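# Put the cardboard box on an empty desk or in the tote

## Task

Find a desk in the room with nothing on it and set the cardboard box there. If every desk is occupied, place the box in the tote near the door so that no part sticks out past the tote's rim. The foam blocks must stay at their original spots and orientations, and the tote must be resting on the floor at the end. The robot must not fall or be left leaning. Whatever you placed must stay in place by itself, without the robot holding it.

## Robot and tools

Robot: TidyBot++, a single-arm mobile manipulator. The base is 0.54 m long, 0.50 m wide and 0.38 m tall, on four driven casters. On top sits one seven-joint arm with a two-finger gripper. The shoulder is 0.12 m ahead of the base centre and 0.68 m up. Cameras: base_camera is fixed on the base, and wrist_camera looks along the hand. The arm begins folded with the hand aimed down, reaching up to 0.08 m past the front of the base, with the elbow as high as 1.15 m.

Frames: the base frame has its origin on the floor below the base centre, x forward, y left, z up. hand_pose is reported in this frame and gives the point between the finger pads. Its z axis runs out along the fingers, and the fingers move along its y axis. The odometry frame is the base frame as it was at scene start. base_odometry heading is positive to the left, in -3.142..3.142, and it counts wheel slip as motion. base_tilt is in degrees, positive when the robot leans forward or right.

execute_actions: arguments are actions (a list holding exactly one action, or empty to just read state and images) and optional cameras ("base_camera", "wrist_camera", "all"; omitted or null gives all, [] gives none). An action may contain base, joints, speeds, or a mix, and its parts start at the same moment.
- base holds one relative command, measured from where the base last reported itself. translate_m: metres straight ahead, forward positive, -2..2. strafe_m: metres sideways, left positive, -2..2. rotate_rad: radians of turn in place, counter-clockwise (left) positive, -6.3..6.3.
- joints holds absolute targets keyed by name, in radians: joint_1_rad (any angle, rotates the whole arm about vertical, positive clockwise from above, opposite to rotate_rad), joint_2_rad shoulder -2.249..2.249, joint_3_rad (any angle, upper-arm roll), joint_4_rad elbow -2.579..2.579, joint_5_rad (any angle, forearm roll), joint_6_rad wrist -2.099..2.099, joint_7_rad (any angle, hand roll; with the hand down, positive is counter-clockwise from above, and at 1.57 the fingers open toward left and right). gripper_pos is a fraction 0 (open) to 1 (closed). The finger gap is about 85 x (1 - gripper_pos) mm. Any-angle joints go the short way, so send steps below half a turn for bigger rotations. Done tolerances: ±0.039 for joints 1-4, ±0.056 for 5-7, ±0.03 for the gripper.
- speeds caps top speed for this action only: translate_m and strafe_m 0.05..0.5 m/s, rotate_rad 0.1..1.57 rad/s. The defaults are the maxima. A base move that would need more than 8.667 s at its top speed is rejected.
An unknown key or an out-of-range value rejects the whole call and nothing moves. Anything left out of an action may keep pushing toward its old target.

Arm geometry: segments are 0.42 m upper arm, 0.31 m forearm, 0.31 m hand to the hand point. With joint_1_rad 0, joint_3_rad 3.14 and joint_5_rad 0, the arm moves in the base's x-z plane. Tilt from vertical (forward positive): upper arm = j2, forearm = j2 - j4, hand = j2 - j4 - j6. Forward reach from the shoulder is the sum of length x sin(tilt), and height is the sum of length x cos(tilt). A downward-pointing hand can reach about 0.94 m above the floor at most, and only near the base. Closed fingertips extend about 20 mm beyond the hand point.

wait: seconds 0..10. It sends no new command and returns the same state and images as an empty action. zoom_image: camera (base_camera or wrist_camera) and region [x0, y0, x1, y1] in pixels of that camera's latest full image, at most 504x504. finished_scene: scene number. It ends the scene for good, so the goal must already hold stably.

Result lines: base_status and joint_status report how each commanded motion ended. "done" means it reached its target, though for the base it only means the wheels turned as commanded and slip may hide a shortfall. "off_target" means it stopped away from the target and may still be pushing. After "contact_stop" or "time_out", the old target is dropped and the part holds where it is. "joint command not followed" with a "cause:" line means a self-collision check refused the arm targets (the gripper still moves). Those joints show "not_followed" and may be retried on later actions. There is no check against hitting the base. on_its_own lists uncommanded motion. motor_effort is percent of maximum, positive toward larger joint values, with the bracketed number the peak. Readings are offset and noisy. For the gripper, "done" at 1 means an empty grip, and "off_target" means something is held at the reading shown. "ARM HIT" means a hard hit with the base or the arm itself. Joint friction can leave errors of a centimetre or two. To correct, send last command + (wanted - read) for each joint. When holding a load, never send the read angle back, because the arm sags. A MOTOR HOT line warns from 60 °C. OVER-TEMPERATURE FAULT and limit_stop_at_motor_heat mean the arm went weak, so resend the targets.

Avoid: driving while the arm is caught on something above about 0.8 m (tipping risk), and pushing or pulling sideways on a raised hand. Avoid ramming the arm into things, because a torque fault freezes the arm and gripper for 10 s while the base keeps going (limits 104.5 N m for joints 1-4 and 51.3 N m for joints 5-7). A blocked base keeps pushing. Also avoid drops, slams, knocking the foam blocks, and lifting the tote off the floor. Loose objects may occasionally be bumped by outside disturbances. The robot keeps its last command while you compose your reply.

Each tool is called after "Emit:" as name(argument=value, ...) on one line, values as JSON.

## Session

Emit:
execute_actions(actions=[])

Scene clock: 0.00 s.
base_odometry: x=+0.000 y=+0.000 heading=+0.000 (m, m, rad; odometry frame)
base_tilt: forward=+0.3 right=-0.4 (deg)
base_status: not commanded
joint_positions: joint_1_rad=+0.026 joint_2_rad=-0.359 joint_3_rad=+3.123 joint_4_rad=-2.516 joint_5_rad=-0.023 joint_6_rad=-0.849 joint_7_rad=+1.583 gripper_pos=+0.000
joint_status: not commanded
motor_effort: joint_1_rad=+0 joint_2_rad=-2 joint_3_rad=+0 joint_4_rad=+17 joint_5_rad=+1 joint_6_rad=+0 joint_7_rad=+0 (%)
hand_pose: x=+0.2754 y=+0.0047 z=+0.5935 quat_wxyz=(-0.005, +0.998, -0.005, +0.068) (m; base frame)
pictures: base_camera, wrist_camera
Images, in order (width x height): base_camera 644x364, wrist_camera 644x476.

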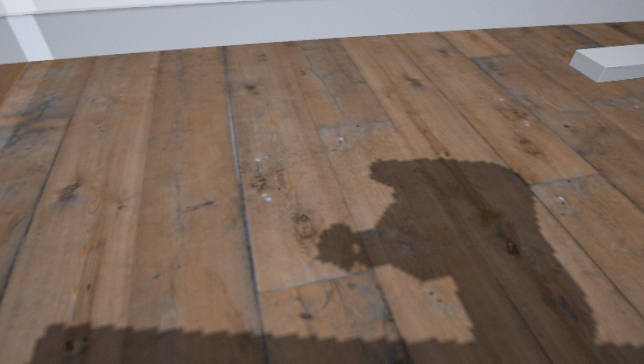

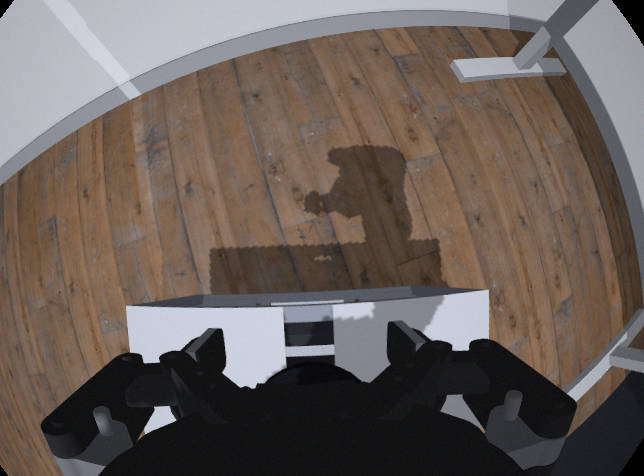

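Emit:
execute_actions(actions=[{"joints":{"joint_6_rad":0.3,"joint_1_rad":-0.9}}], cameras=["wrist_camera"])

Emit:
execute_actions(actions=[{"joints":{"joint_1_rad":1.2}}], cameras=["wrist_camera"])

Emit:
execute_actions(actions=[{"joints":{"joint_1_rad":3.1}}], cameras=["wrist_camera"])

Scene clock: 2.33 s.
base_odometry: x=+0.000 y=+0.000 heading=+0.000 (m, m, rad; odometry frame)
base_tilt: forward=+0.4 right=-0.3 (deg)
base_status: not commanded
joint_positions: joint_1_rad=-0.876 joint_2_rad=-0.359 joint_3_rad=+3.123 joint_4_rad=-2.516 joint_5_rad=-0.023 joint_6_rad=+0.269 joint_7_rad=+1.583 gripper_pos=+0.000
joint_status: all done
motor_effort: joint_1_rad=+0(1) joint_2_rad=-6(6) joint_3_rad=+0(1) joint_4_rad=+22(22) joint_5_rad=+0(0) joint_6_rad=+8(9) joint_7_rad=+0(0) (%)
hand_pose: x=+0.3755 y=+0.3195 z=+0.8050 quat_wxyz=(-0.252, +0.732, +0.346, +0.530) (m; base frame)
pictures: wrist_camera
camera_calibration (this result's frames):
wrist_camera: T_world_to_cam=[[0.762864, -0.646152, -0.0229432, -0.0633587], [-0.235951, -0.245181, -0.940326, 0.976985], [0.601968, 0.722754, -0.3395, -0.0523093], [0, 0, 0, 1]] pos_world=[0.310343, 0.236406, 0.899472]
Images, in order (width x height): wrist_camera 644x476.

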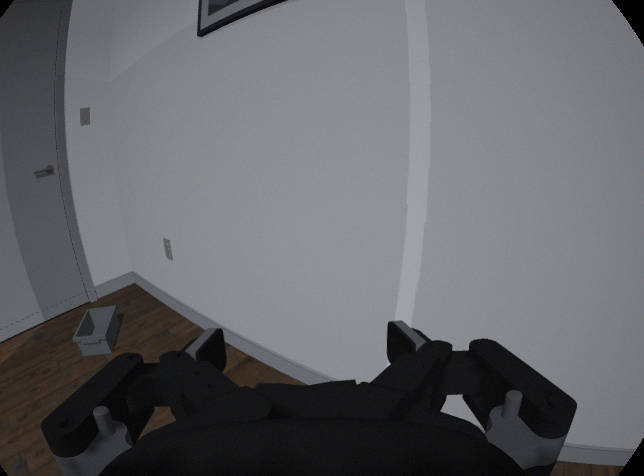

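Scene clock: 5.53 s.
base_odometry: x=+0.000 y=+0.000 heading=+0.000 (m, m, rad; odometry frame)
base_tilt: forward=+0.4 right=-0.4 (deg)
base_status: not commanded
joint_positions: joint_1_rad=+1.176 joint_2_rad=-0.359 joint_3_rad=+3.123 joint_4_rad=-2.516 joint_5_rad=-0.023 joint_6_rad=+0.269 joint_7_rad=+1.583 gripper_pos=+0.000
joint_status: all done
motor_effort: joint_1_rad=+0(0) joint_2_rad=-6(5) joint_3_rad=+0(1) joint_4_rad=+22(22) joint_5_rad=+0(0) joint_6_rad=+8(8) joint_7_rad=+0(0) (%)
hand_pose: x=+0.2832 y=-0.3754 z=+0.8050 quat_wxyz=(+0.323, +0.675, -0.447, +0.490) (m; base frame)
pictures: wrist_camera
camera_calibration (this result's frames):
wrist_camera: T_world_to_cam=[[-0.926206, -0.376318, -0.0229431, 0.137641], [-0.107835, 0.322736, -0.940326, 0.96174], [0.361266, -0.868462, -0.3395, -0.023666], [0, 0, 0, 1]] pos_world=[0.239742, -0.279144, 0.899472]
Images, in order (width x height): wrist_camera 644x476.

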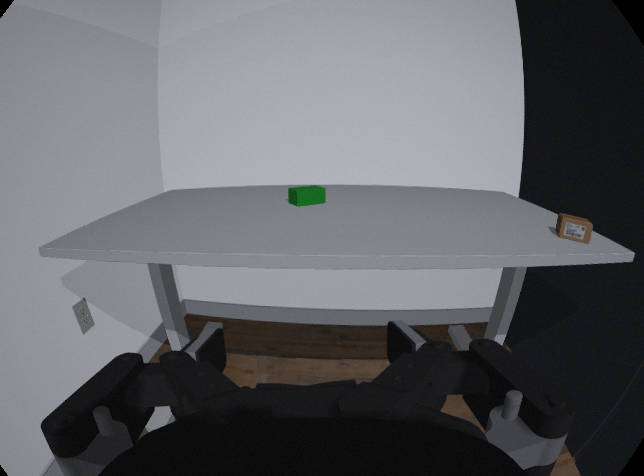

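Scene clock: 8.57 s.
base_odometry: x=+0.000 y=+0.000 heading=+0.000 (m, m, rad; odometry frame)
base_tilt: forward=+0.4 right=-0.4 (deg)
base_status: not commanded
joint_positions: joint_1_rad=+3.076 joint_2_rad=-0.359 joint_3_rad=+3.123 joint_4_rad=-2.516 joint_5_rad=-0.023 joint_6_rad=+0.269 joint_7_rad=+1.583 gripper_pos=+0.000
joint_status: all done
motor_effort: joint_1_rad=+0(0) joint_2_rad=-5(6) joint_3_rad=+0(1) joint_4_rad=+22(22) joint_5_rad=+1(1) joint_6_rad=+8(8) joint_7_rad=+0(0) (%)
hand_pose: x=-0.2893 y=-0.0340 z=+0.8050 quat_wxyz=(+0.586, +0.030, -0.809, +0.022) (m; base frame)
pictures: wrist_camera
camera_calibration (this result's frames):
wrist_camera: T_world_to_cam=[[-0.056755, 0.998124, -0.022943, 0.0341758], [0.340267, -0.00226632, -0.940326, 0.908416], [-0.938615, -0.0611749, -0.3395, 0.13102], [0, 0, 0, 1]] pos_world=[-0.184187, -0.0240378, 0.899472]
Images, in order (width x height): wrist_camera 644x476.

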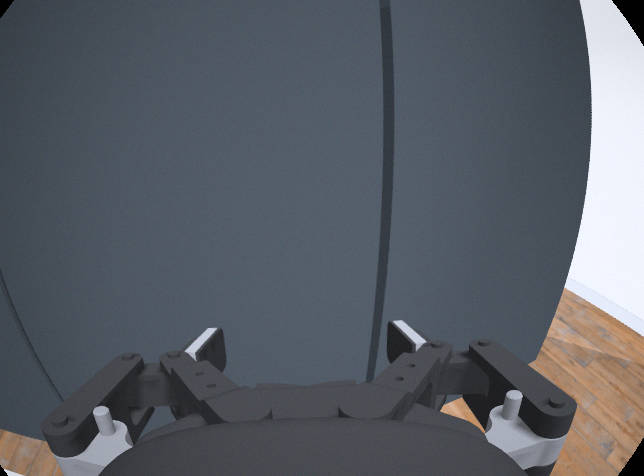

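Emit:
execute_actions(actions=[{"joints":{"joint_1_rad":-1.8}}], cameras=["wrist_camera"])

Scene clock: 11.27 s.
base_odometry: x=+0.000 y=+0.000 heading=+0.000 (m, m, rad; odometry frame)
base_tilt: forward=+0.3 right=-0.4 (deg)
base_status: not commanded
joint_positions: joint_1_rad=+4.460 joint_2_rad=-0.359 joint_3_rad=+3.123 joint_4_rad=-2.516 joint_5_rad=-0.023 joint_6_rad=+0.269 joint_7_rad=+1.583 gripper_pos=+0.000
joint_status: all done
motor_effort: joint_1_rad=+1(1) joint_2_rad=-6(6) joint_3_rad=+0(1) joint_4_rad=+21(22) joint_5_rad=+0(0) joint_6_rad=+8(8) joint_7_rad=+0(0) (%)
hand_pose: x=+0.0094 y=+0.3948 z=+0.8050 quat_wxyz=(+0.466, -0.493, -0.642, -0.357) (m; base frame)
pictures: wrist_camera
camera_calibration (this result's frames):
wrist_camera: T_world_to_cam=[[0.970021, 0.241937, -0.0229432, -0.0880103], [0.0612427, -0.334718, -0.940326, 0.94162], [-0.23518, 0.910731, -0.3395, 0.0473111], [0, 0, 0, 1]] pos_world=[0.0388311, 0.293382, 0.899472]
Images, in order (width x height): wrist_camera 644x476.

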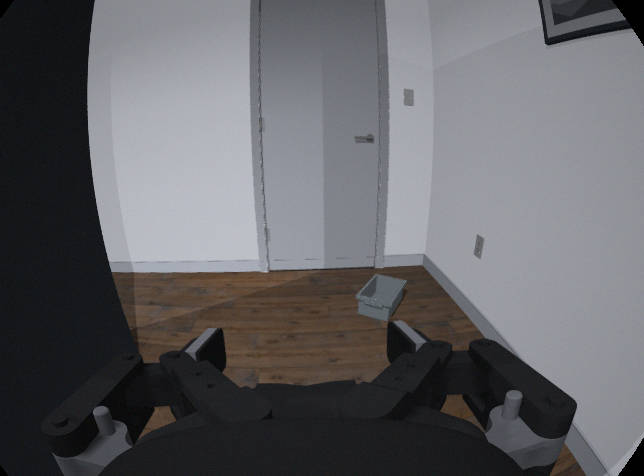

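Emit:
execute_actions(actions=[{"joints":{"joint_1_rad":2.0}}], cameras=["wrist_camera"])

Scene clock: 14.83 s.
base_odometry: x=+0.000 y=+0.000 heading=+0.000 (m, m, rad; odometry frame)
base_tilt: forward=+0.3 right=-0.4 (deg)
base_status: not commanded
joint_positions: joint_1_rad=+2.024 joint_2_rad=-0.359 joint_3_rad=+3.123 joint_4_rad=-2.516 joint_5_rad=-0.023 joint_6_rad=+0.269 joint_7_rad=+1.583 gripper_pos=+0.000
joint_status: all done
motor_effort: joint_1_rad=+0(1) joint_2_rad=-6(6) joint_3_rad=+0(1) joint_4_rad=+22(22) joint_5_rad=+0(0) joint_6_rad=+8(8) joint_7_rad=+0(1) (%)
hand_pose: x=-0.0536 y=-0.3716 z=+0.8050 quat_wxyz=(+0.496, +0.432, -0.685, +0.314) (m; base frame)
pictures: wrist_camera
camera_calibration (this result's frames):
wrist_camera: T_world_to_cam=[[-0.895267, 0.444939, -0.0229431, 0.133959], [0.170461, 0.294499, -0.940326, 0.928623], [-0.411631, -0.845754, -0.3395, 0.0683086], [0, 0, 0, 1]] pos_world=[-0.010247, -0.27531, 0.899472]
Images, in order (width x height): wrist_camera 644x476.

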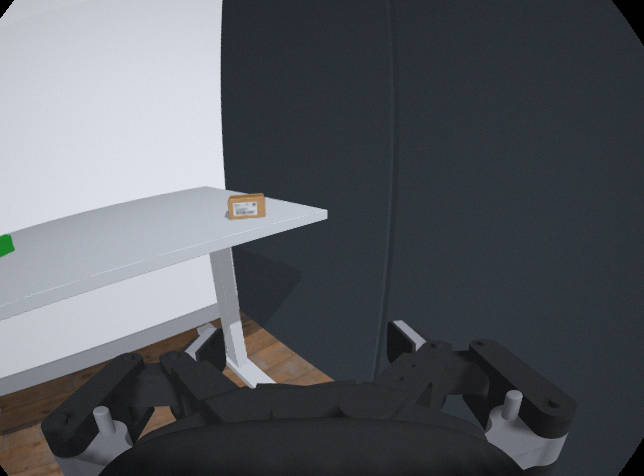

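Emit:
execute_actions(actions=[{"base":{"strafe_m":1.3},"joints":{"joint_1_rad":-2.3}}], cameras=["wrist_camera"])

Scene clock: 18.90 s.
base_odometry: x=-0.001 y=+1.300 heading=+0.001 (m, m, rad; odometry frame)
base_tilt: forward=+0.4 right=-0.4 (deg)
base_status: done
joint_positions: joint_1_rad=+3.961 joint_2_rad=-0.359 joint_3_rad=+3.123 joint_4_rad=-2.516 joint_5_rad=-0.023 joint_6_rad=+0.269 joint_7_rad=+1.583 gripper_pos=+0.000
joint_status: all done
motor_effort: joint_1_rad=+0(1) joint_2_rad=-5(8) joint_3_rad=+0(2) joint_4_rad=+22(22) joint_5_rad=+1(1) joint_6_rad=+8(8) joint_7_rad=+0(1) (%)
hand_pose: x=-0.1661 y=+0.2942 z=+0.8050 quat_wxyz=(+0.539, -0.320, -0.744, -0.231) (m; base frame)
pictures: wrist_camera
camera_calibration (this result's frames):
wrist_camera: T_world_to_cam=[[0.736039, 0.67655, -0.0229435, -0.0601663], [0.213902, -0.2646, -0.940336, 0.923459], [-0.642255, 0.687217, -0.339472, 0.0957262], [0, 0, 0, 1]] pos_world=[-0.0917645, 0.219268, 0.899478]
Images, in order (width x height): wrist_camera 644x476.

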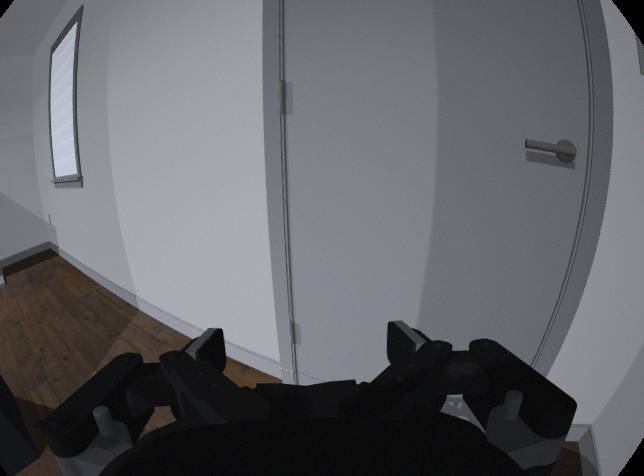

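Emit:
execute_actions(actions=[{"base":{"translate_m":-0.5},"joints":{"joint_1_rad":2.9}}])

Scene clock: 21.33 s.
base_odometry: x=-0.502 y=+1.300 heading=+0.000 (m, m, rad; odometry frame)
base_tilt: forward=+0.3 right=-0.3 (deg)
base_status: done
joint_positions: joint_1_rad=+2.924 joint_2_rad=-0.358 joint_3_rad=+3.123 joint_4_rad=-2.516 joint_5_rad=-0.023 joint_6_rad=+0.269 joint_7_rad=+1.583 gripper_pos=+0.000
joint_status: all done
motor_effort: joint_1_rad=+0(1) joint_2_rad=-6(9) joint_3_rad=+0(1) joint_4_rad=+22(22) joint_5_rad=+1(0) joint_6_rad=+8(8) joint_7_rad=+0(0) (%)
hand_pose: x=-0.2795 y=-0.0957 z=+0.8045 quat_wxyz=(+0.583, +0.091, -0.805, +0.067) (m; base frame)
pictures: base_camera, wrist_camera
camera_calibration (this result's frames):
wrist_camera: T_world_to_cam=[[-0.207705, 0.977923, -0.0229341, 0.0521329], [0.337684, 0.0496788, -0.939948, 0.908463], [-0.918057, -0.202977, -0.340547, 0.129275], [0, 0, 0, 1]] pos_world=[-0.177264, -0.0698736, 0.899128]
Images, in order (width x height): base_camera 644x364, wrist_camera 644x476.

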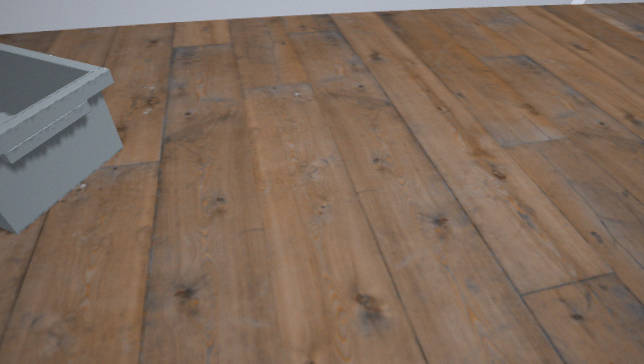

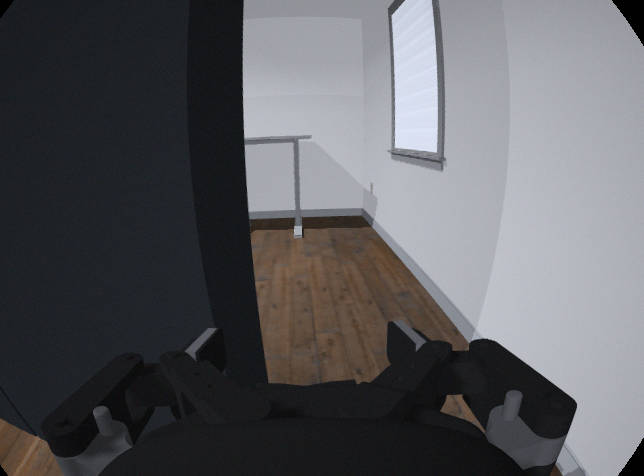

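Emit:
execute_actions(actions=[{"base":{"strafe_m":0.15},"joints":{"joint_1_rad":3.0,"joint_2_rad":-0.3,"joint_4_rad":-1.5,"joint_6_rad":-0.7}}], cameras=[])

Emit:
execute_actions(actions=[{"base":{"translate_m":-1.5}}], cameras=["wrist_camera"])

Scene clock: 23.80 s.
base_odometry: x=-0.502 y=+1.450 heading=+0.000 (m, m, rad; odometry frame)
base_tilt: forward=+0.4 right=-0.3 (deg)
base_status: done
joint_positions: joint_1_rad=+2.973 joint_2_rad=-0.323 joint_3_rad=+3.124 joint_4_rad=-1.520 joint_5_rad=-0.023 joint_6_rad=-0.666 joint_7_rad=+1.583 gripper_pos=+0.000
joint_status: all done
motor_effort: joint_1_rad=+0(0) joint_2_rad=-9(10) joint_3_rad=+0(2) joint_4_rad=+24(26) joint_5_rad=+1(0) joint_6_rad=+8(9) joint_7_rad=+0(0) (%)
hand_pose: x=-0.3288 y=-0.0924 z=+1.1061 quat_wxyz=(+0.594, +0.078, -0.799, +0.060) (m; base frame)
pictures: none
No camera images: the call's "cameras" was empty. Leave "cameras" out to get every camera's image.

Scene clock: 31.23 s.
base_odometry: x=-1.999 y=+1.450 heading=+0.003 (m, m, rad; odometry frame)
base_tilt: forward=+0.4 right=-0.4 (deg)
base_status: translate_m time_out (by the wheels' count: -1.497 of -1.500)
joint_positions: joint_1_rad=+2.977 joint_2_rad=-0.300 joint_3_rad=+3.126 joint_4_rad=-1.518 joint_5_rad=-0.023 joint_6_rad=-0.670 joint_7_rad=+1.583 gripper_pos=+0.000
joint_status: not commanded
motor_effort: joint_1_rad=+0(4) joint_2_rad=-8(16) joint_3_rad=+0(8) joint_4_rad=+23(26) joint_5_rad=-1(2) joint_6_rad=+8(8) joint_7_rad=+1(1) (%)
hand_pose: x=-0.3384 y=-0.0909 z=+1.0952 quat_wxyz=(+0.584, +0.076, -0.806, +0.058) (m; base frame)
pictures: wrist_camera
camera_calibration (this result's frames):
wrist_camera: T_world_to_cam=[[-0.173396, 0.984481, -0.0270506, 0.0586089], [0.33963, 0.033992, -0.939945, 1.20053], [-0.924438, -0.17217, -0.340253, 0.175487], [0, 0, 0, 1]] pos_world=[-0.235348, -0.0682943, 1.18973]
Images, in order (width x height): wrist_camera 644x476.

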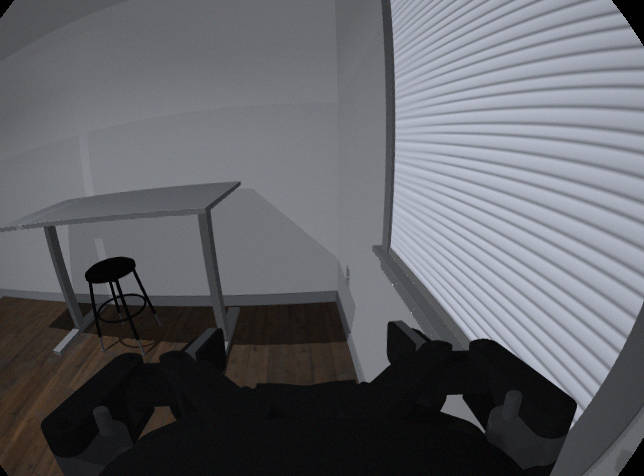

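Emit:
execute_actions(actions=[{"base":{"translate_m":-0.5},"joints":{"joint_1_rad":2.2,"joint_4_rad":-1.2,"joint_6_rad":-1.0}}])

Scene clock: 35.93 s.
base_odometry: x=-2.498 y=+1.446 heading=+0.004 (m, m, rad; odometry frame)
base_tilt: forward=+0.3 right=-0.4 (deg)
base_status: translate_m time_out (by the wheels' count: -0.498 of -0.500)
joint_positions: joint_1_rad=+2.225 joint_2_rad=-0.293 joint_3_rad=+3.125 joint_4_rad=-1.223 joint_5_rad=-0.023 joint_6_rad=-0.966 joint_7_rad=+1.583 gripper_pos=+0.000
joint_status: all done
motor_effort: joint_1_rad=+0(1) joint_2_rad=-6(13) joint_3_rad=+0(2) joint_4_rad=+21(25) joint_5_rad=+0(2) joint_6_rad=+7(8) joint_7_rad=-1(0) (%)
hand_pose: x=-0.1268 y=-0.3472 z=+1.1731 quat_wxyz=(+0.518, +0.371, -0.723, +0.267) (m; base frame)
pictures: base_camera, wrist_camera
camera_calibration (this result's frames):
wrist_camera: T_world_to_cam=[[-0.80302, 0.595473, -0.0238762, 0.131087], [0.22509, 0.26596, -0.937337, 1.27358], [-0.551808, -0.758075, -0.347606, 0.205866], [0, 0, 0, 1]] pos_world=[-0.0678065, -0.260718, 1.26847]
Images, in order (width x height): base_camera 644x364, wrist_camera 644x476.

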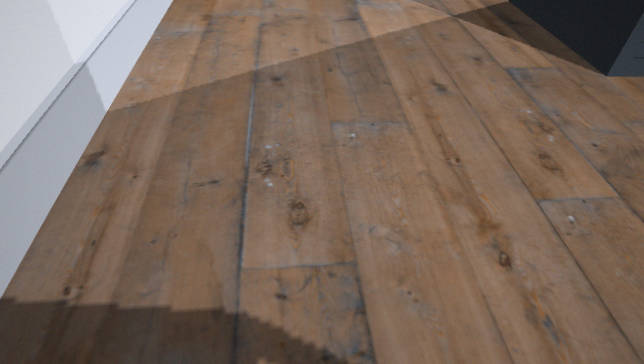

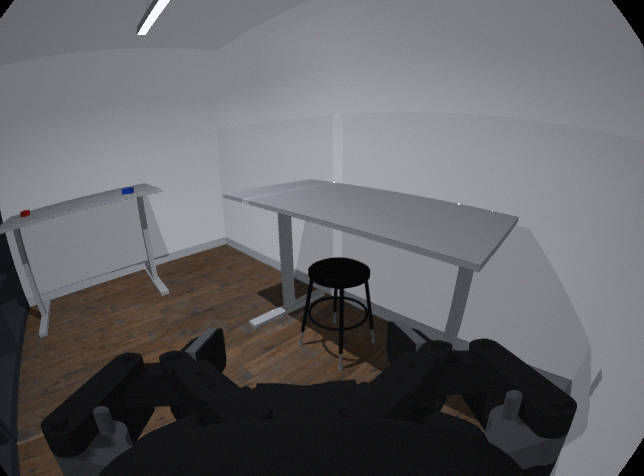

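Emit:
execute_actions(actions=[{"base":{"strafe_m":-0.25},"joints":{"joint_1_rad":1.2,"joint_2_rad":-0.3,"joint_4_rad":-1.5,"joint_6_rad":-0.3}}], cameras=[])

Emit:
execute_actions(actions=[{"base":{"translate_m":2.0}}])

Scene clock: 38.77 s.
base_odometry: x=-2.497 y=+1.196 heading=+0.003 (m, m, rad; odometry frame)
base_tilt: forward=+0.3 right=-0.3 (deg)
base_status: done
joint_positions: joint_1_rad=+1.223 joint_2_rad=-0.290 joint_3_rad=+3.125 joint_4_rad=-1.476 joint_5_rad=-0.023 joint_6_rad=-0.334 joint_7_rad=+1.583 gripper_pos=+0.000
joint_status: all done
motor_effort: joint_1_rad=+1(1) joint_2_rad=-10(13) joint_3_rad=+0(1) joint_4_rad=+24(24) joint_5_rad=+0(0) joint_6_rad=+8(8) joint_7_rad=-1(0) (%)
hand_pose: x=+0.2961 y=-0.4479 z=+1.2190 quat_wxyz=(+0.408, +0.568, -0.390, +0.599) (m; base frame)
pictures: none
No camera images: the call's "cameras" was empty. Leave "cameras" out to get every camera's image.

Scene clock: 47.27 s.
TORQUE WARNING: joint_3_rad reached its warning level (56.7 N m).
base_odometry: x=-0.497 y=+1.201 heading=+0.005 (m, m, rad; odometry frame)
base_tilt: forward=+0.3 right=-0.4 (deg)
base_status: done
joint_positions: joint_1_rad=+1.447 joint_2_rad=-0.376 joint_3_rad=+3.457 joint_4_rad=-1.505 joint_5_rad=+0.042 joint_6_rad=-0.319 joint_7_rad=+1.583 gripper_pos=+0.000
joint_status: not commanded
motor_effort: joint_1_rad=-42(56) joint_2_rad=+13(22) joint_3_rad=-62(81) joint_4_rad=+29(33) joint_5_rad=-13(16) joint_6_rad=+14(17) joint_7_rad=-2(3) (%)
hand_pose: x=-0.0223 y=-0.4336 z=+1.2359 quat_wxyz=(+0.559, +0.408, -0.531, +0.490) (m; base frame)
pictures: base_camera, wrist_camera
camera_calibration (this result's frames):
wrist_camera: T_world_to_cam=[[-0.976903, 0.193652, -0.0903321, 0.171951], [0.0739553, -0.0902047, -0.993174, 1.24309], [-0.200478, -0.976915, 0.0737997, -0.387937], [0, 0, 0, 1]] pos_world=[-0.0017263, -0.300148, 1.27876]
Images, in order (width x height): base_camera 644x364, wrist_camera 644x476.

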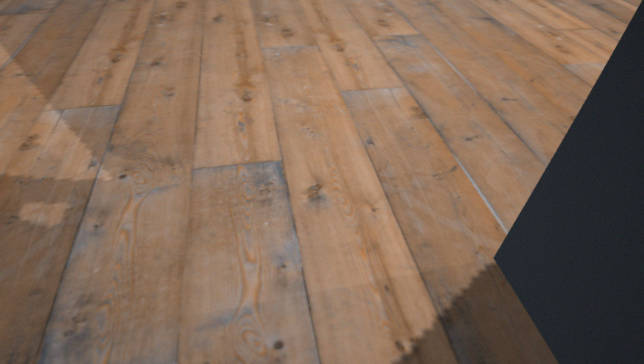

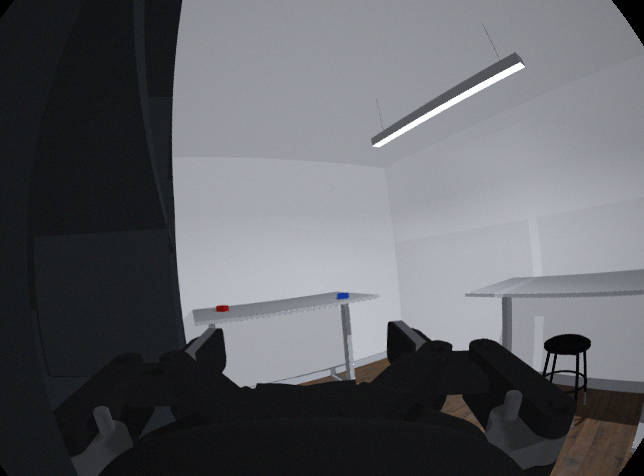

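Emit:
execute_actions(actions=[{"base":{"translate_m":-0.35}}], cameras=[])

Emit:
execute_actions(actions=[{"base":{"strafe_m":0.1},"joints":{"joint_1_rad":0.0,"joint_2_rad":-0.35,"joint_3_rad":3.14,"joint_4_rad":-2.5,"joint_5_rad":0,"joint_6_rad":0.3}}])

Scene clock: 49.73 s.
base_odometry: x=-0.848 y=+1.200 heading=+0.004 (m, m, rad; odometry frame)
base_tilt: forward=+0.3 right=-0.4 (deg)
base_status: done
joint_positions: joint_1_rad=+1.206 joint_2_rad=-0.296 joint_3_rad=+3.119 joint_4_rad=-1.496 joint_5_rad=+0.014 joint_6_rad=-0.317 joint_7_rad=+1.583 gripper_pos=+0.000
joint_status: not commanded
motor_effort: joint_1_rad=+0(43) joint_2_rad=-10(20) joint_3_rad=+0(63) joint_4_rad=+24(29) joint_5_rad=+0(14) joint_6_rad=+8(14) joint_7_rad=+0(3) (%)
hand_pose: x=+0.3032 y=-0.4444 z=+1.2144 quat_wxyz=(+0.416, +0.576, -0.376, +0.595) (m; base frame)
pictures: none
No camera images: the call's "cameras" was empty. Leave "cameras" out to get every camera's image.

Scene clock: 52.20 s.
TORQUE WARNING: joint_3_rad reached its warning level (56.7 N m).
base_odometry: x=-0.848 y=+1.300 heading=+0.004 (m, m, rad; odometry frame)
base_tilt: forward=+0.3 right=-0.4 (deg)
base_status: done
joint_positions: joint_1_rad=+0.023 joint_2_rad=-0.331 joint_3_rad=+3.128 joint_4_rad=-2.480 joint_5_rad=+0.014 joint_6_rad=+0.265 joint_7_rad=+1.583 gripper_pos=+0.000
joint_status: all done
motor_effort: joint_1_rad=+0(31) joint_2_rad=-7(17) joint_3_rad=+0(31) joint_4_rad=+22(27) joint_5_rad=+0(6) joint_6_rad=+8(10) joint_7_rad=+0(2) (%)
hand_pose: x=+0.5415 y=-0.0013 z=+0.8117 quat_wxyz=(+0.011, +0.809, +0.009, +0.588) (m; base frame)
pictures: base_camera, wrist_camera
camera_calibration (this result's frames):
wrist_camera: T_world_to_cam=[[-0.0155893, -0.999859, 0.00631149, 0.00014504], [-0.336716, -0.000693872, -0.941606, 0.999726], [0.941477, -0.0168041, -0.336658, -0.105299], [0, 0, 0, 1]] pos_world=[0.435764, -0.000930762, 0.905897]
Images, in order (width x height): base_camera 644x364, wrist_camera 644x476.

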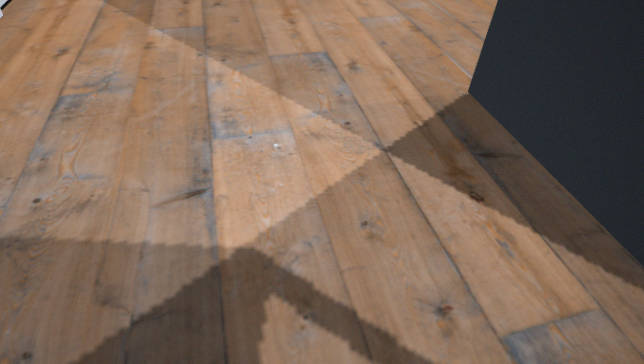

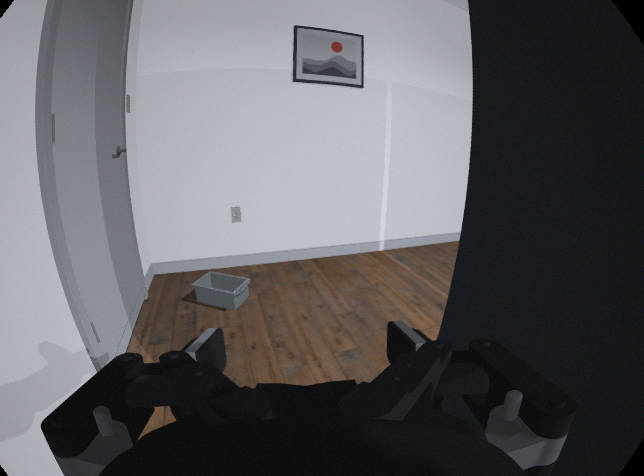

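Emit:
execute_actions(actions=[{"base":{"strafe_m":0.09}}], cameras=[])

Emit:
execute_actions(actions=[{"base":{"translate_m":1.3}}], cameras=["base_camera"])

Emit:
execute_actions(actions=[{"base":{"strafe_m":-1.6},"joints":{"joint_1_rad":1.57}}])

Scene clock: 53.57 s.
base_odometry: x=-0.848 y=+1.390 heading=+0.004 (m, m, rad; odometry frame)
base_tilt: forward=+0.3 right=-0.4 (deg)
base_status: done
joint_positions: joint_1_rad=+0.022 joint_2_rad=-0.331 joint_3_rad=+3.132 joint_4_rad=-2.480 joint_5_rad=+0.014 joint_6_rad=+0.265 joint_7_rad=+1.583 gripper_pos=+0.000
joint_status: not commanded
motor_effort: joint_1_rad=+0(0) joint_2_rad=-7(7) joint_3_rad=+0(2) joint_4_rad=+22(22) joint_5_rad=+1(0) joint_6_rad=+8(8) joint_7_rad=+0(0) (%)
hand_pose: x=+0.5416 y=-0.0026 z=+0.8117 quat_wxyz=(+0.011, +0.809, +0.007, +0.588) (m; base frame)
pictures: none
No camera images: the call's "cameras" was empty. Leave "cameras" out to get every camera's image.

Scene clock: 57.53 s.
base_odometry: x=+0.452 y=+1.396 heading=+0.004 (m, m, rad; odometry frame)
base_tilt: forward=+0.3 right=-0.4 (deg)
base_status: done
joint_positions: joint_1_rad=+0.022 joint_2_rad=-0.337 joint_3_rad=+3.132 joint_4_rad=-2.481 joint_5_rad=+0.014 joint_6_rad=+0.268 joint_7_rad=+1.583 gripper_pos=+0.000
joint_status: not commanded
motor_effort: joint_1_rad=+0(0) joint_2_rad=-7(9) joint_3_rad=+0(1) joint_4_rad=+22(23) joint_5_rad=-1(0) joint_6_rad=+7(9) joint_7_rad=+0(0) (%)
hand_pose: x=+0.5406 y=-0.0026 z=+0.8148 quat_wxyz=(+0.011, +0.806, +0.007, +0.591) (m; base frame)
pictures: base_camera
Images, in order (width x height): base_camera 644x364.

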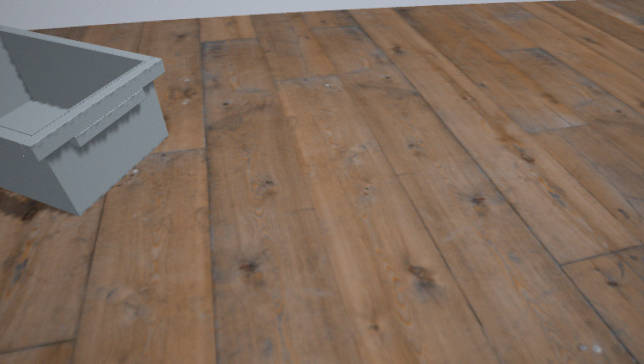

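Scene clock: 65.30 s.
base_odometry: x=+0.457 y=+0.212 heading=-0.025 (m, m, rad; odometry frame)
base_tilt: forward=+0.3 right=-0.4 (deg)
base_status: strafe_m time_out (by the wheels' count: -1.184 of -1.600)
joint_positions: joint_1_rad=+1.551 joint_2_rad=-0.343 joint_3_rad=+3.138 joint_4_rad=-2.489 joint_5_rad=+0.013 joint_6_rad=+0.278 joint_7_rad=+1.583 gripper_pos=+0.000
joint_status: all done
motor_effort: joint_1_rad=+0(6) joint_2_rad=-6(22) joint_3_rad=+0(8) joint_4_rad=+22(30) joint_5_rad=+0(2) joint_6_rad=+8(10) joint_7_rad=+1(1) (%)
hand_pose: x=+0.1311 y=-0.4196 z=+0.8159 quat_wxyz=(+0.420, +0.583, -0.554, +0.421) (m; base frame)
pictures: base_camera, wrist_camera
camera_calibration (this result's frames):
wrist_camera: T_world_to_cam=[[-0.999856, -0.0168572, 0.00169852, 0.120764], [-0.00701427, 0.320603, -0.947188, 0.961362], [0.0154223, -0.947064, -0.320675, -0.00645753], [0, 0, 0, 1]] pos_world=[0.127589, -0.312295, 0.908314]
Images, in order (width x height): base_camera 644x364, wrist_camera 644x476.

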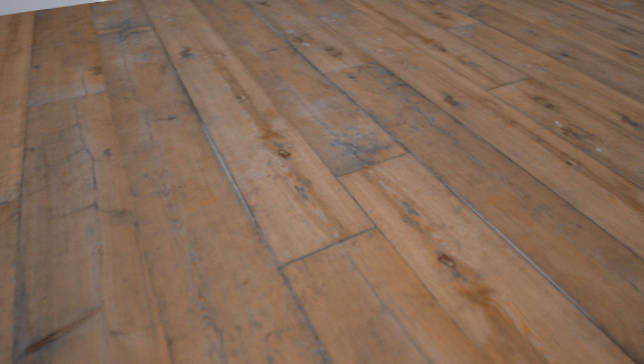

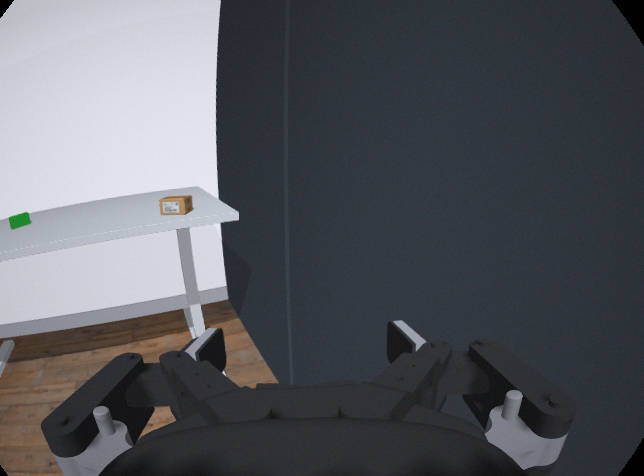

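Emit:
execute_actions(actions=[{"base":{"translate_m":0.3},"joints":{"joint_1_rad":0}}], cameras=[])

Emit:
execute_actions(actions=[{"base":{"rotate_rad":-1.25}}])

Scene clock: 68.20 s.
base_odometry: x=+0.757 y=+0.205 heading=-0.025 (m, m, rad; odometry frame)
base_tilt: forward=+0.4 right=-0.4 (deg)
base_status: done
joint_positions: joint_1_rad=+0.024 joint_2_rad=-0.343 joint_3_rad=+3.138 joint_4_rad=-2.489 joint_5_rad=+0.013 joint_6_rad=+0.278 joint_7_rad=+1.583 gripper_pos=+0.000
joint_status: all done
motor_effort: joint_1_rad=+1(1) joint_2_rad=-6(8) joint_3_rad=+0(1) joint_4_rad=+22(22) joint_5_rad=+0(0) joint_6_rad=+8(8) joint_7_rad=+0(0) (%)
hand_pose: x=+0.5387 y=-0.0060 z=+0.8159 quat_wxyz=(+0.013, +0.804, +0.003, +0.595) (m; base frame)
pictures: none
No camera images: the call's "cameras" was empty. Leave "cameras" out to get every camera's image.

Scene clock: 70.27 s.
base_odometry: x=+0.757 y=+0.205 heading=-1.275 (m, m, rad; odometry frame)
base_tilt: forward=+0.4 right=-0.4 (deg)
base_status: done
joint_positions: joint_1_rad=+0.022 joint_2_rad=-0.343 joint_3_rad=+3.140 joint_4_rad=-2.489 joint_5_rad=+0.013 joint_6_rad=+0.278 joint_7_rad=+1.583 gripper_pos=+0.000
joint_status: not commanded
motor_effort: joint_1_rad=+0(1) joint_2_rad=-6(7) joint_3_rad=+0(2) joint_4_rad=+22(22) joint_5_rad=+1(1) joint_6_rad=+8(8) joint_7_rad=+0(0) (%)
hand_pose: x=+0.5388 y=-0.0058 z=+0.8159 quat_wxyz=(+0.012, +0.804, +0.003, +0.595) (m; base frame)
pictures: base_camera, wrist_camera
camera_calibration (this result's frames):
wrist_camera: T_world_to_cam=[[-0.0256127, -0.999671, 0.00128549, 0.00511067], [-0.320603, 0.00699622, -0.947188, 0.998688], [0.946867, -0.0246722, -0.320676, -0.11731], [0, 0, 0, 1]] pos_world=[0.43139, -0.00477234, 0.90832]
Images, in order (width x height): base_camera 644x364, wrist_camera 644x476.

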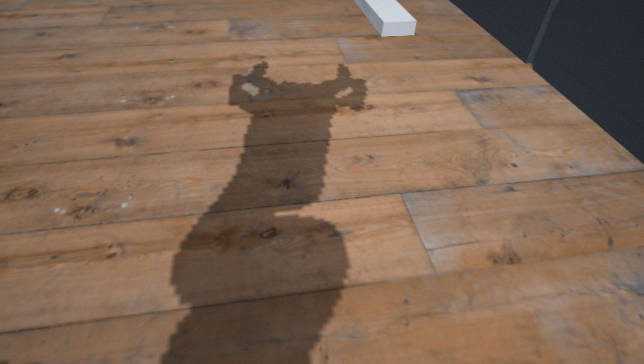

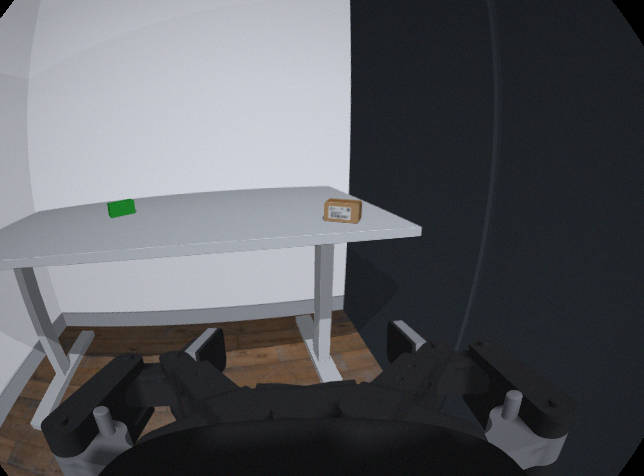

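Emit:
execute_actions(actions=[{"base":{"rotate_rad":-0.1},"joints":{"joint_1_rad":0,"joint_2_rad":0.2,"joint_4_rad":-0.91,"joint_6_rad":-2.03}}], cameras=[])

Emit:
execute_actions(actions=[{"base":{"translate_m":0.6}}])

Scene clock: 73.53 s.
base_odometry: x=+0.757 y=+0.205 heading=-1.374 (m, m, rad; odometry frame)
base_tilt: forward=+0.4 right=-0.4 (deg)
base_status: done
joint_positions: joint_1_rad=+0.020 joint_2_rad=+0.178 joint_3_rad=+3.141 joint_4_rad=-0.931 joint_5_rad=+0.013 joint_6_rad=-1.999 joint_7_rad=+1.583 gripper_pos=+0.000
joint_status: all done
motor_effort: joint_1_rad=+0(2) joint_2_rad=-22(23) joint_3_rad=+0(2) joint_4_rad=+17(24) joint_5_rad=+0(0) joint_6_rad=+0(8) joint_7_rad=+0(0) (%)
hand_pose: x=+0.4853 y=-0.0095 z=+0.9248 quat_wxyz=(+0.006, +1.000, -0.006, +0.017) (m; base frame)
pictures: none
No camera images: the call's "cameras" was empty. Leave "cameras" out to get every camera's image.

Scene clock: 76.10 s.
base_odometry: x=+0.874 y=-0.384 heading=-1.375 (m, m, rad; odometry frame)
base_tilt: forward=+0.3 right=-0.4 (deg)
base_status: done
joint_positions: joint_1_rad=+0.020 joint_2_rad=+0.195 joint_3_rad=+3.141 joint_4_rad=-0.930 joint_5_rad=+0.013 joint_6_rad=-1.999 joint_7_rad=+1.583 gripper_pos=+0.000
joint_status: not commanded
motor_effort: joint_1_rad=+0(0) joint_2_rad=-24(26) joint_3_rad=+0(0) joint_4_rad=+18(18) joint_5_rad=+1(1) joint_6_rad=+0(1) joint_7_rad=+0(0) (%)
hand_pose: x=+0.4893 y=-0.0096 z=+0.9188 quat_wxyz=(+0.006, +1.000, -0.006, +0.008) (m; base frame)
pictures: base_camera, wrist_camera
camera_calibration (this result's frames):
wrist_camera: T_world_to_cam=[[-0.0389169, -0.999028, 0.0206883, -0.0114039], [-0.999152, 0.0391835, 0.0126421, 0.530727], [-0.0134404, -0.0201788, -0.999706, 1.05624], [0, 0, 0, 1]] pos_world=[0.54403, -0.0108749, 1.04946]
Images, in order (width x height): base_camera 644x364, wrist_camera 644x476.

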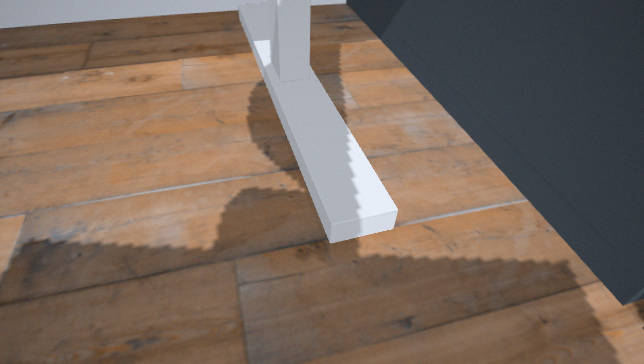

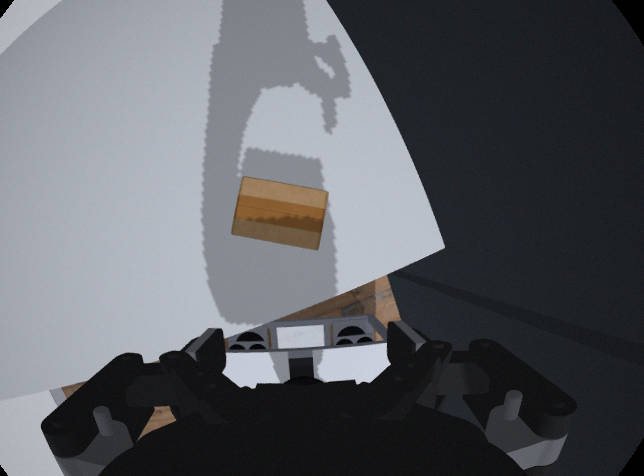

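Emit:
execute_actions(actions=[{"joints":{"joint_1_rad":-0.08,"joint_2_rad":0.377,"joint_4_rad":-0.92,"joint_6_rad":-1.86,"joint_7_rad":-0.22}}], cameras=["wrist_camera"])

Scene clock: 78.37 s.
base_odometry: x=+0.874 y=-0.384 heading=-1.375 (m, m, rad; odometry frame)
base_tilt: forward=+0.4 right=-0.4 (deg)
base_status: not commanded
joint_positions: joint_1_rad=-0.055 joint_2_rad=+0.363 joint_3_rad=+3.141 joint_4_rad=-0.930 joint_5_rad=+0.013 joint_6_rad=-1.892 joint_7_rad=-0.209 gripper_pos=+0.000
joint_status: all done
motor_effort: joint_1_rad=+0(0) joint_2_rad=-30(31) joint_3_rad=+0(0) joint_4_rad=+18(18) joint_5_rad=+0(1) joint_6_rad=-1(0) joint_7_rad=+0(0) (%)
hand_pose: x=+0.5566 y=+0.0217 z=+0.8501 quat_wxyz=(+0.021, +0.649, -0.760, -0.009) (m; base frame)
pictures: wrist_camera
camera_calibration (this result's frames):
wrist_camera: T_world_to_cam=[[-0.981951, 0.182545, 0.0494968, 0.498679], [0.183119, 0.983064, 0.00729394, -0.0763443], [-0.0473271, 0.0162261, -0.998748, 1.00631], [0, 0, 0, 1]] pos_world=[0.551284, -0.0323084, 0.980927]
Images, in order (width x height): wrist_camera 644x476.

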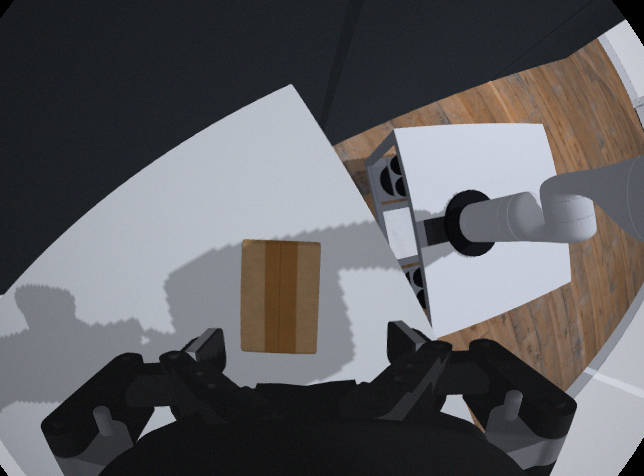

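Emit:
execute_actions(actions=[{"joints":{"joint_1_rad":-0.06,"joint_2_rad":0.38,"joint_4_rad":-1.248,"joint_6_rad":-1.54}}], cameras=["wrist_camera"])

Scene clock: 80.00 s.
base_odometry: x=+0.874 y=-0.384 heading=-1.375 (m, m, rad; odometry frame)
base_tilt: forward=+0.3 right=-0.4 (deg)
base_status: not commanded
joint_positions: joint_1_rad=-0.055 joint_2_rad=+0.368 joint_3_rad=+3.141 joint_4_rad=-1.229 joint_5_rad=+0.013 joint_6_rad=-1.573 joint_7_rad=-0.209 gripper_pos=+0.000
joint_status: all done
motor_effort: joint_1_rad=+0(0) joint_2_rad=-31(32) joint_3_rad=+0(0) joint_4_rad=+19(20) joint_5_rad=+1(1) joint_6_rad=-1(1) joint_7_rad=+0(0) (%)
hand_pose: x=+0.5754 y=+0.0225 z=+0.7551 quat_wxyz=(+0.015, +0.651, -0.759, -0.003) (m; base frame)
pictures: wrist_camera
camera_calibration (this result's frames):
wrist_camera: T_world_to_cam=[[-0.983374, 0.178465, 0.0335693, 0.534588], [0.178906, 0.983809, 0.0106178, -0.0800385], [-0.0311309, 0.016447, -0.99938, 0.903485], [0, 0, 0, 1]] pos_world=[0.568145, -0.0315221, 0.885829]
Images, in order (width x height): wrist_camera 644x476.

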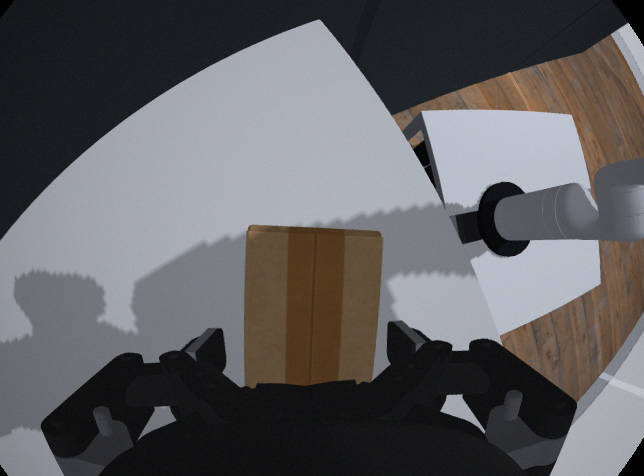

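Centered. Lower ~3 cm.

Emit:
execute_actions(actions=[{"joints":{"joint_2_rad":0.40,"joint_4_rad":-1.33,"joint_6_rad":-1.44}}], cameras=[])

Emit:
execute_actions(actions=[{"joints":{"gripper_pos":1}}], cameras=["wrist_camera"])

Scene clock: 81.07 s.
base_odometry: x=+0.874 y=-0.384 heading=-1.375 (m, m, rad; odometry frame)
base_tilt: forward=+0.4 right=-0.4 (deg)
base_status: not commanded
joint_positions: joint_1_rad=-0.055 joint_2_rad=+0.378 joint_3_rad=+3.141 joint_4_rad=-1.306 joint_5_rad=+0.013 joint_6_rad=-1.473 joint_7_rad=-0.209 gripper_pos=+0.000
joint_status: all done
motor_effort: joint_1_rad=+0(0) joint_2_rad=-25(32) joint_3_rad=+0(0) joint_4_rad=+15(20) joint_5_rad=+1(1) joint_6_rad=-1(1) joint_7_rad=+0(0) (%)
hand_pose: x=+0.5812 y=+0.0229 z=+0.7261 quat_wxyz=(+0.010, +0.651, -0.759, +0.000) (m; base frame)
pictures: none
No camera images: the call's "cameras" was empty. Leave "cameras" out to get every camera's image.

Scene clock: 82.17 s.
base_odometry: x=+0.874 y=-0.384 heading=-1.375 (m, m, rad; odometry frame)
base_tilt: forward=+0.3 right=-0.3 (deg)
base_status: not commanded
joint_positions: joint_1_rad=-0.055 joint_2_rad=+0.361 joint_3_rad=+3.141 joint_4_rad=-1.304 joint_5_rad=+0.013 joint_6_rad=-1.465 joint_7_rad=-0.209 gripper_pos=+0.343
joint_status: gripper_pos off_target (ended at +0.343, target +1.000)
motor_effort: joint_1_rad=+1(1) joint_2_rad=-23(28) joint_3_rad=+0(1) joint_4_rad=+15(19) joint_5_rad=+1(2) joint_6_rad=+2(5) joint_7_rad=+0(0) (%)
hand_pose: x=+0.5836 y=+0.0230 z=+0.7344 quat_wxyz=(-0.001, +0.651, -0.759, +0.009) (m; base frame)
pictures: wrist_camera
camera_calibration (this result's frames):
wrist_camera: T_world_to_cam=[[-0.984191, 0.177045, -0.00473728, 0.571921], [0.17692, 0.984025, 0.0198441, -0.0873907], [0.0081749, 0.0186922, -0.999792, 0.860371], [0, 0, 0, 1]] pos_world=[0.571308, -0.0313435, 0.864635]
Images, in order (width x height): wrist_camera 644x476.

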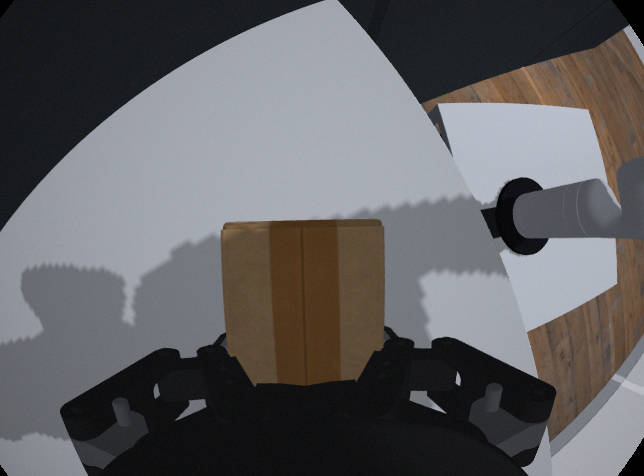

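Emit:
execute_actions(actions=[{"joints":{"joint_1_rad":0,"joint_2_rad":0.05,"joint_4_rad":-1.0,"joint_6_rad":-2.05}}], cameras=[])

Emit:
execute_actions(actions=[{"base":{"translate_m":-1.0}}], cameras=[])

Emit:
execute_actions(actions=[{"base":{"rotate_rad":-1.75}}])

Scene clock: 84.03 s.
base_odometry: x=+0.874 y=-0.384 heading=-1.375 (m, m, rad; odometry frame)
base_tilt: forward=+0.3 right=-0.4 (deg)
base_status: not commanded
joint_positions: joint_1_rad=-0.026 joint_2_rad=+0.045 joint_3_rad=+3.141 joint_4_rad=-1.016 joint_5_rad=+0.013 joint_6_rad=-2.025 joint_7_rad=-0.209 gripper_pos=+0.343
joint_status: all done
motor_effort: joint_1_rad=+0(0) joint_2_rad=-18(38) joint_3_rad=+0(0) joint_4_rad=+18(22) joint_5_rad=+0(1) joint_6_rad=+0(0) joint_7_rad=+0(0) (%)
hand_pose: x=+0.4296 y=+0.0061 z=+0.9448 quat_wxyz=(-0.018, +0.638, -0.770, +0.022) (m; base frame)
pictures: none
No camera images: the call's "cameras" was empty. Leave "cameras" out to get every camera's image.

Scene clock: 87.53 s.
base_odometry: x=+0.679 y=+0.597 heading=-1.375 (m, m, rad; odometry frame)
base_tilt: forward=+0.4 right=-0.3 (deg)
base_status: done
joint_positions: joint_1_rad=-0.023 joint_2_rad=+0.053 joint_3_rad=+3.141 joint_4_rad=-1.016 joint_5_rad=+0.013 joint_6_rad=-2.025 joint_7_rad=-0.209 gripper_pos=+0.343
joint_status: not commanded
motor_effort: joint_1_rad=+1(2) joint_2_rad=-17(22) joint_3_rad=+0(2) joint_4_rad=+18(19) joint_5_rad=+0(1) joint_6_rad=+0(1) joint_7_rad=+0(0) (%)
hand_pose: x=+0.4317 y=+0.0053 z=+0.9424 quat_wxyz=(-0.015, +0.636, -0.771, +0.019) (m; base frame)
pictures: none
No camera images: the call's "cameras" was empty. Leave "cameras" out to get every camera's image.

Scene clock: 89.93 s.
base_odometry: x=+0.679 y=+0.597 heading=-3.125 (m, m, rad; odometry frame)
base_tilt: forward=+0.3 right=-0.4 (deg)
base_status: done
joint_positions: joint_1_rad=-0.017 joint_2_rad=+0.053 joint_3_rad=+3.141 joint_4_rad=-1.016 joint_5_rad=+0.013 joint_6_rad=-2.025 joint_7_rad=-0.209 gripper_pos=+0.343
joint_status: not commanded
motor_effort: joint_1_rad=+0(2) joint_2_rad=-18(21) joint_3_rad=+0(2) joint_4_rad=+18(18) joint_5_rad=+1(2) joint_6_rad=+0(1) joint_7_rad=+0(0) (%)
hand_pose: x=+0.4317 y=+0.0032 z=+0.9424 quat_wxyz=(-0.015, +0.634, -0.773, +0.019) (m; base frame)
pictures: base_camera, wrist_camera
camera_calibration (this result's frames):
wrist_camera: T_world_to_cam=[[-0.974477, 0.220926, -0.0398325, 0.45567], [0.219857, 0.975085, 0.0295261, -0.0727891], [0.0453631, 0.020015, -0.99877, 1.05286], [0, 0, 0, 1]] pos_world=[0.412282, -0.0507666, 1.07187]
Images, in order (width x height): base_camera 644x364, wrist_camera 644x476.

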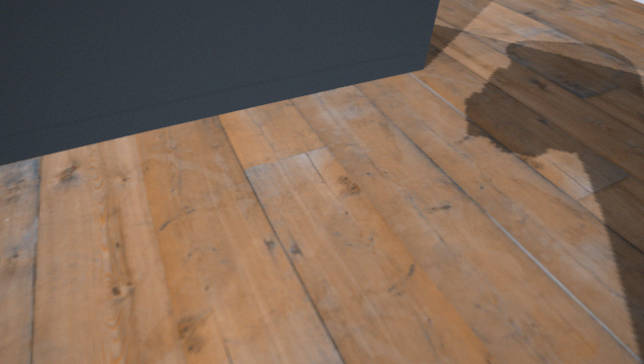

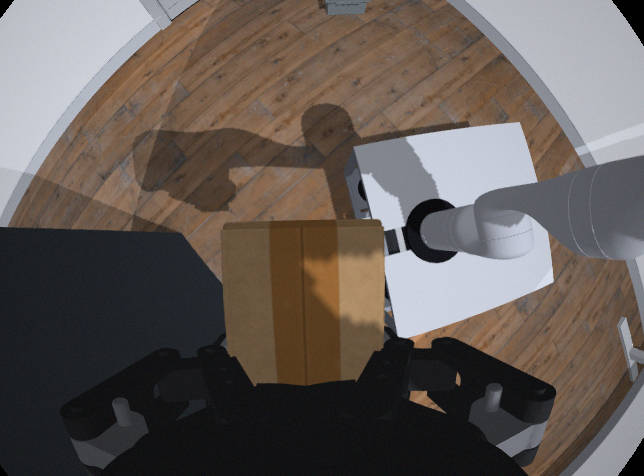

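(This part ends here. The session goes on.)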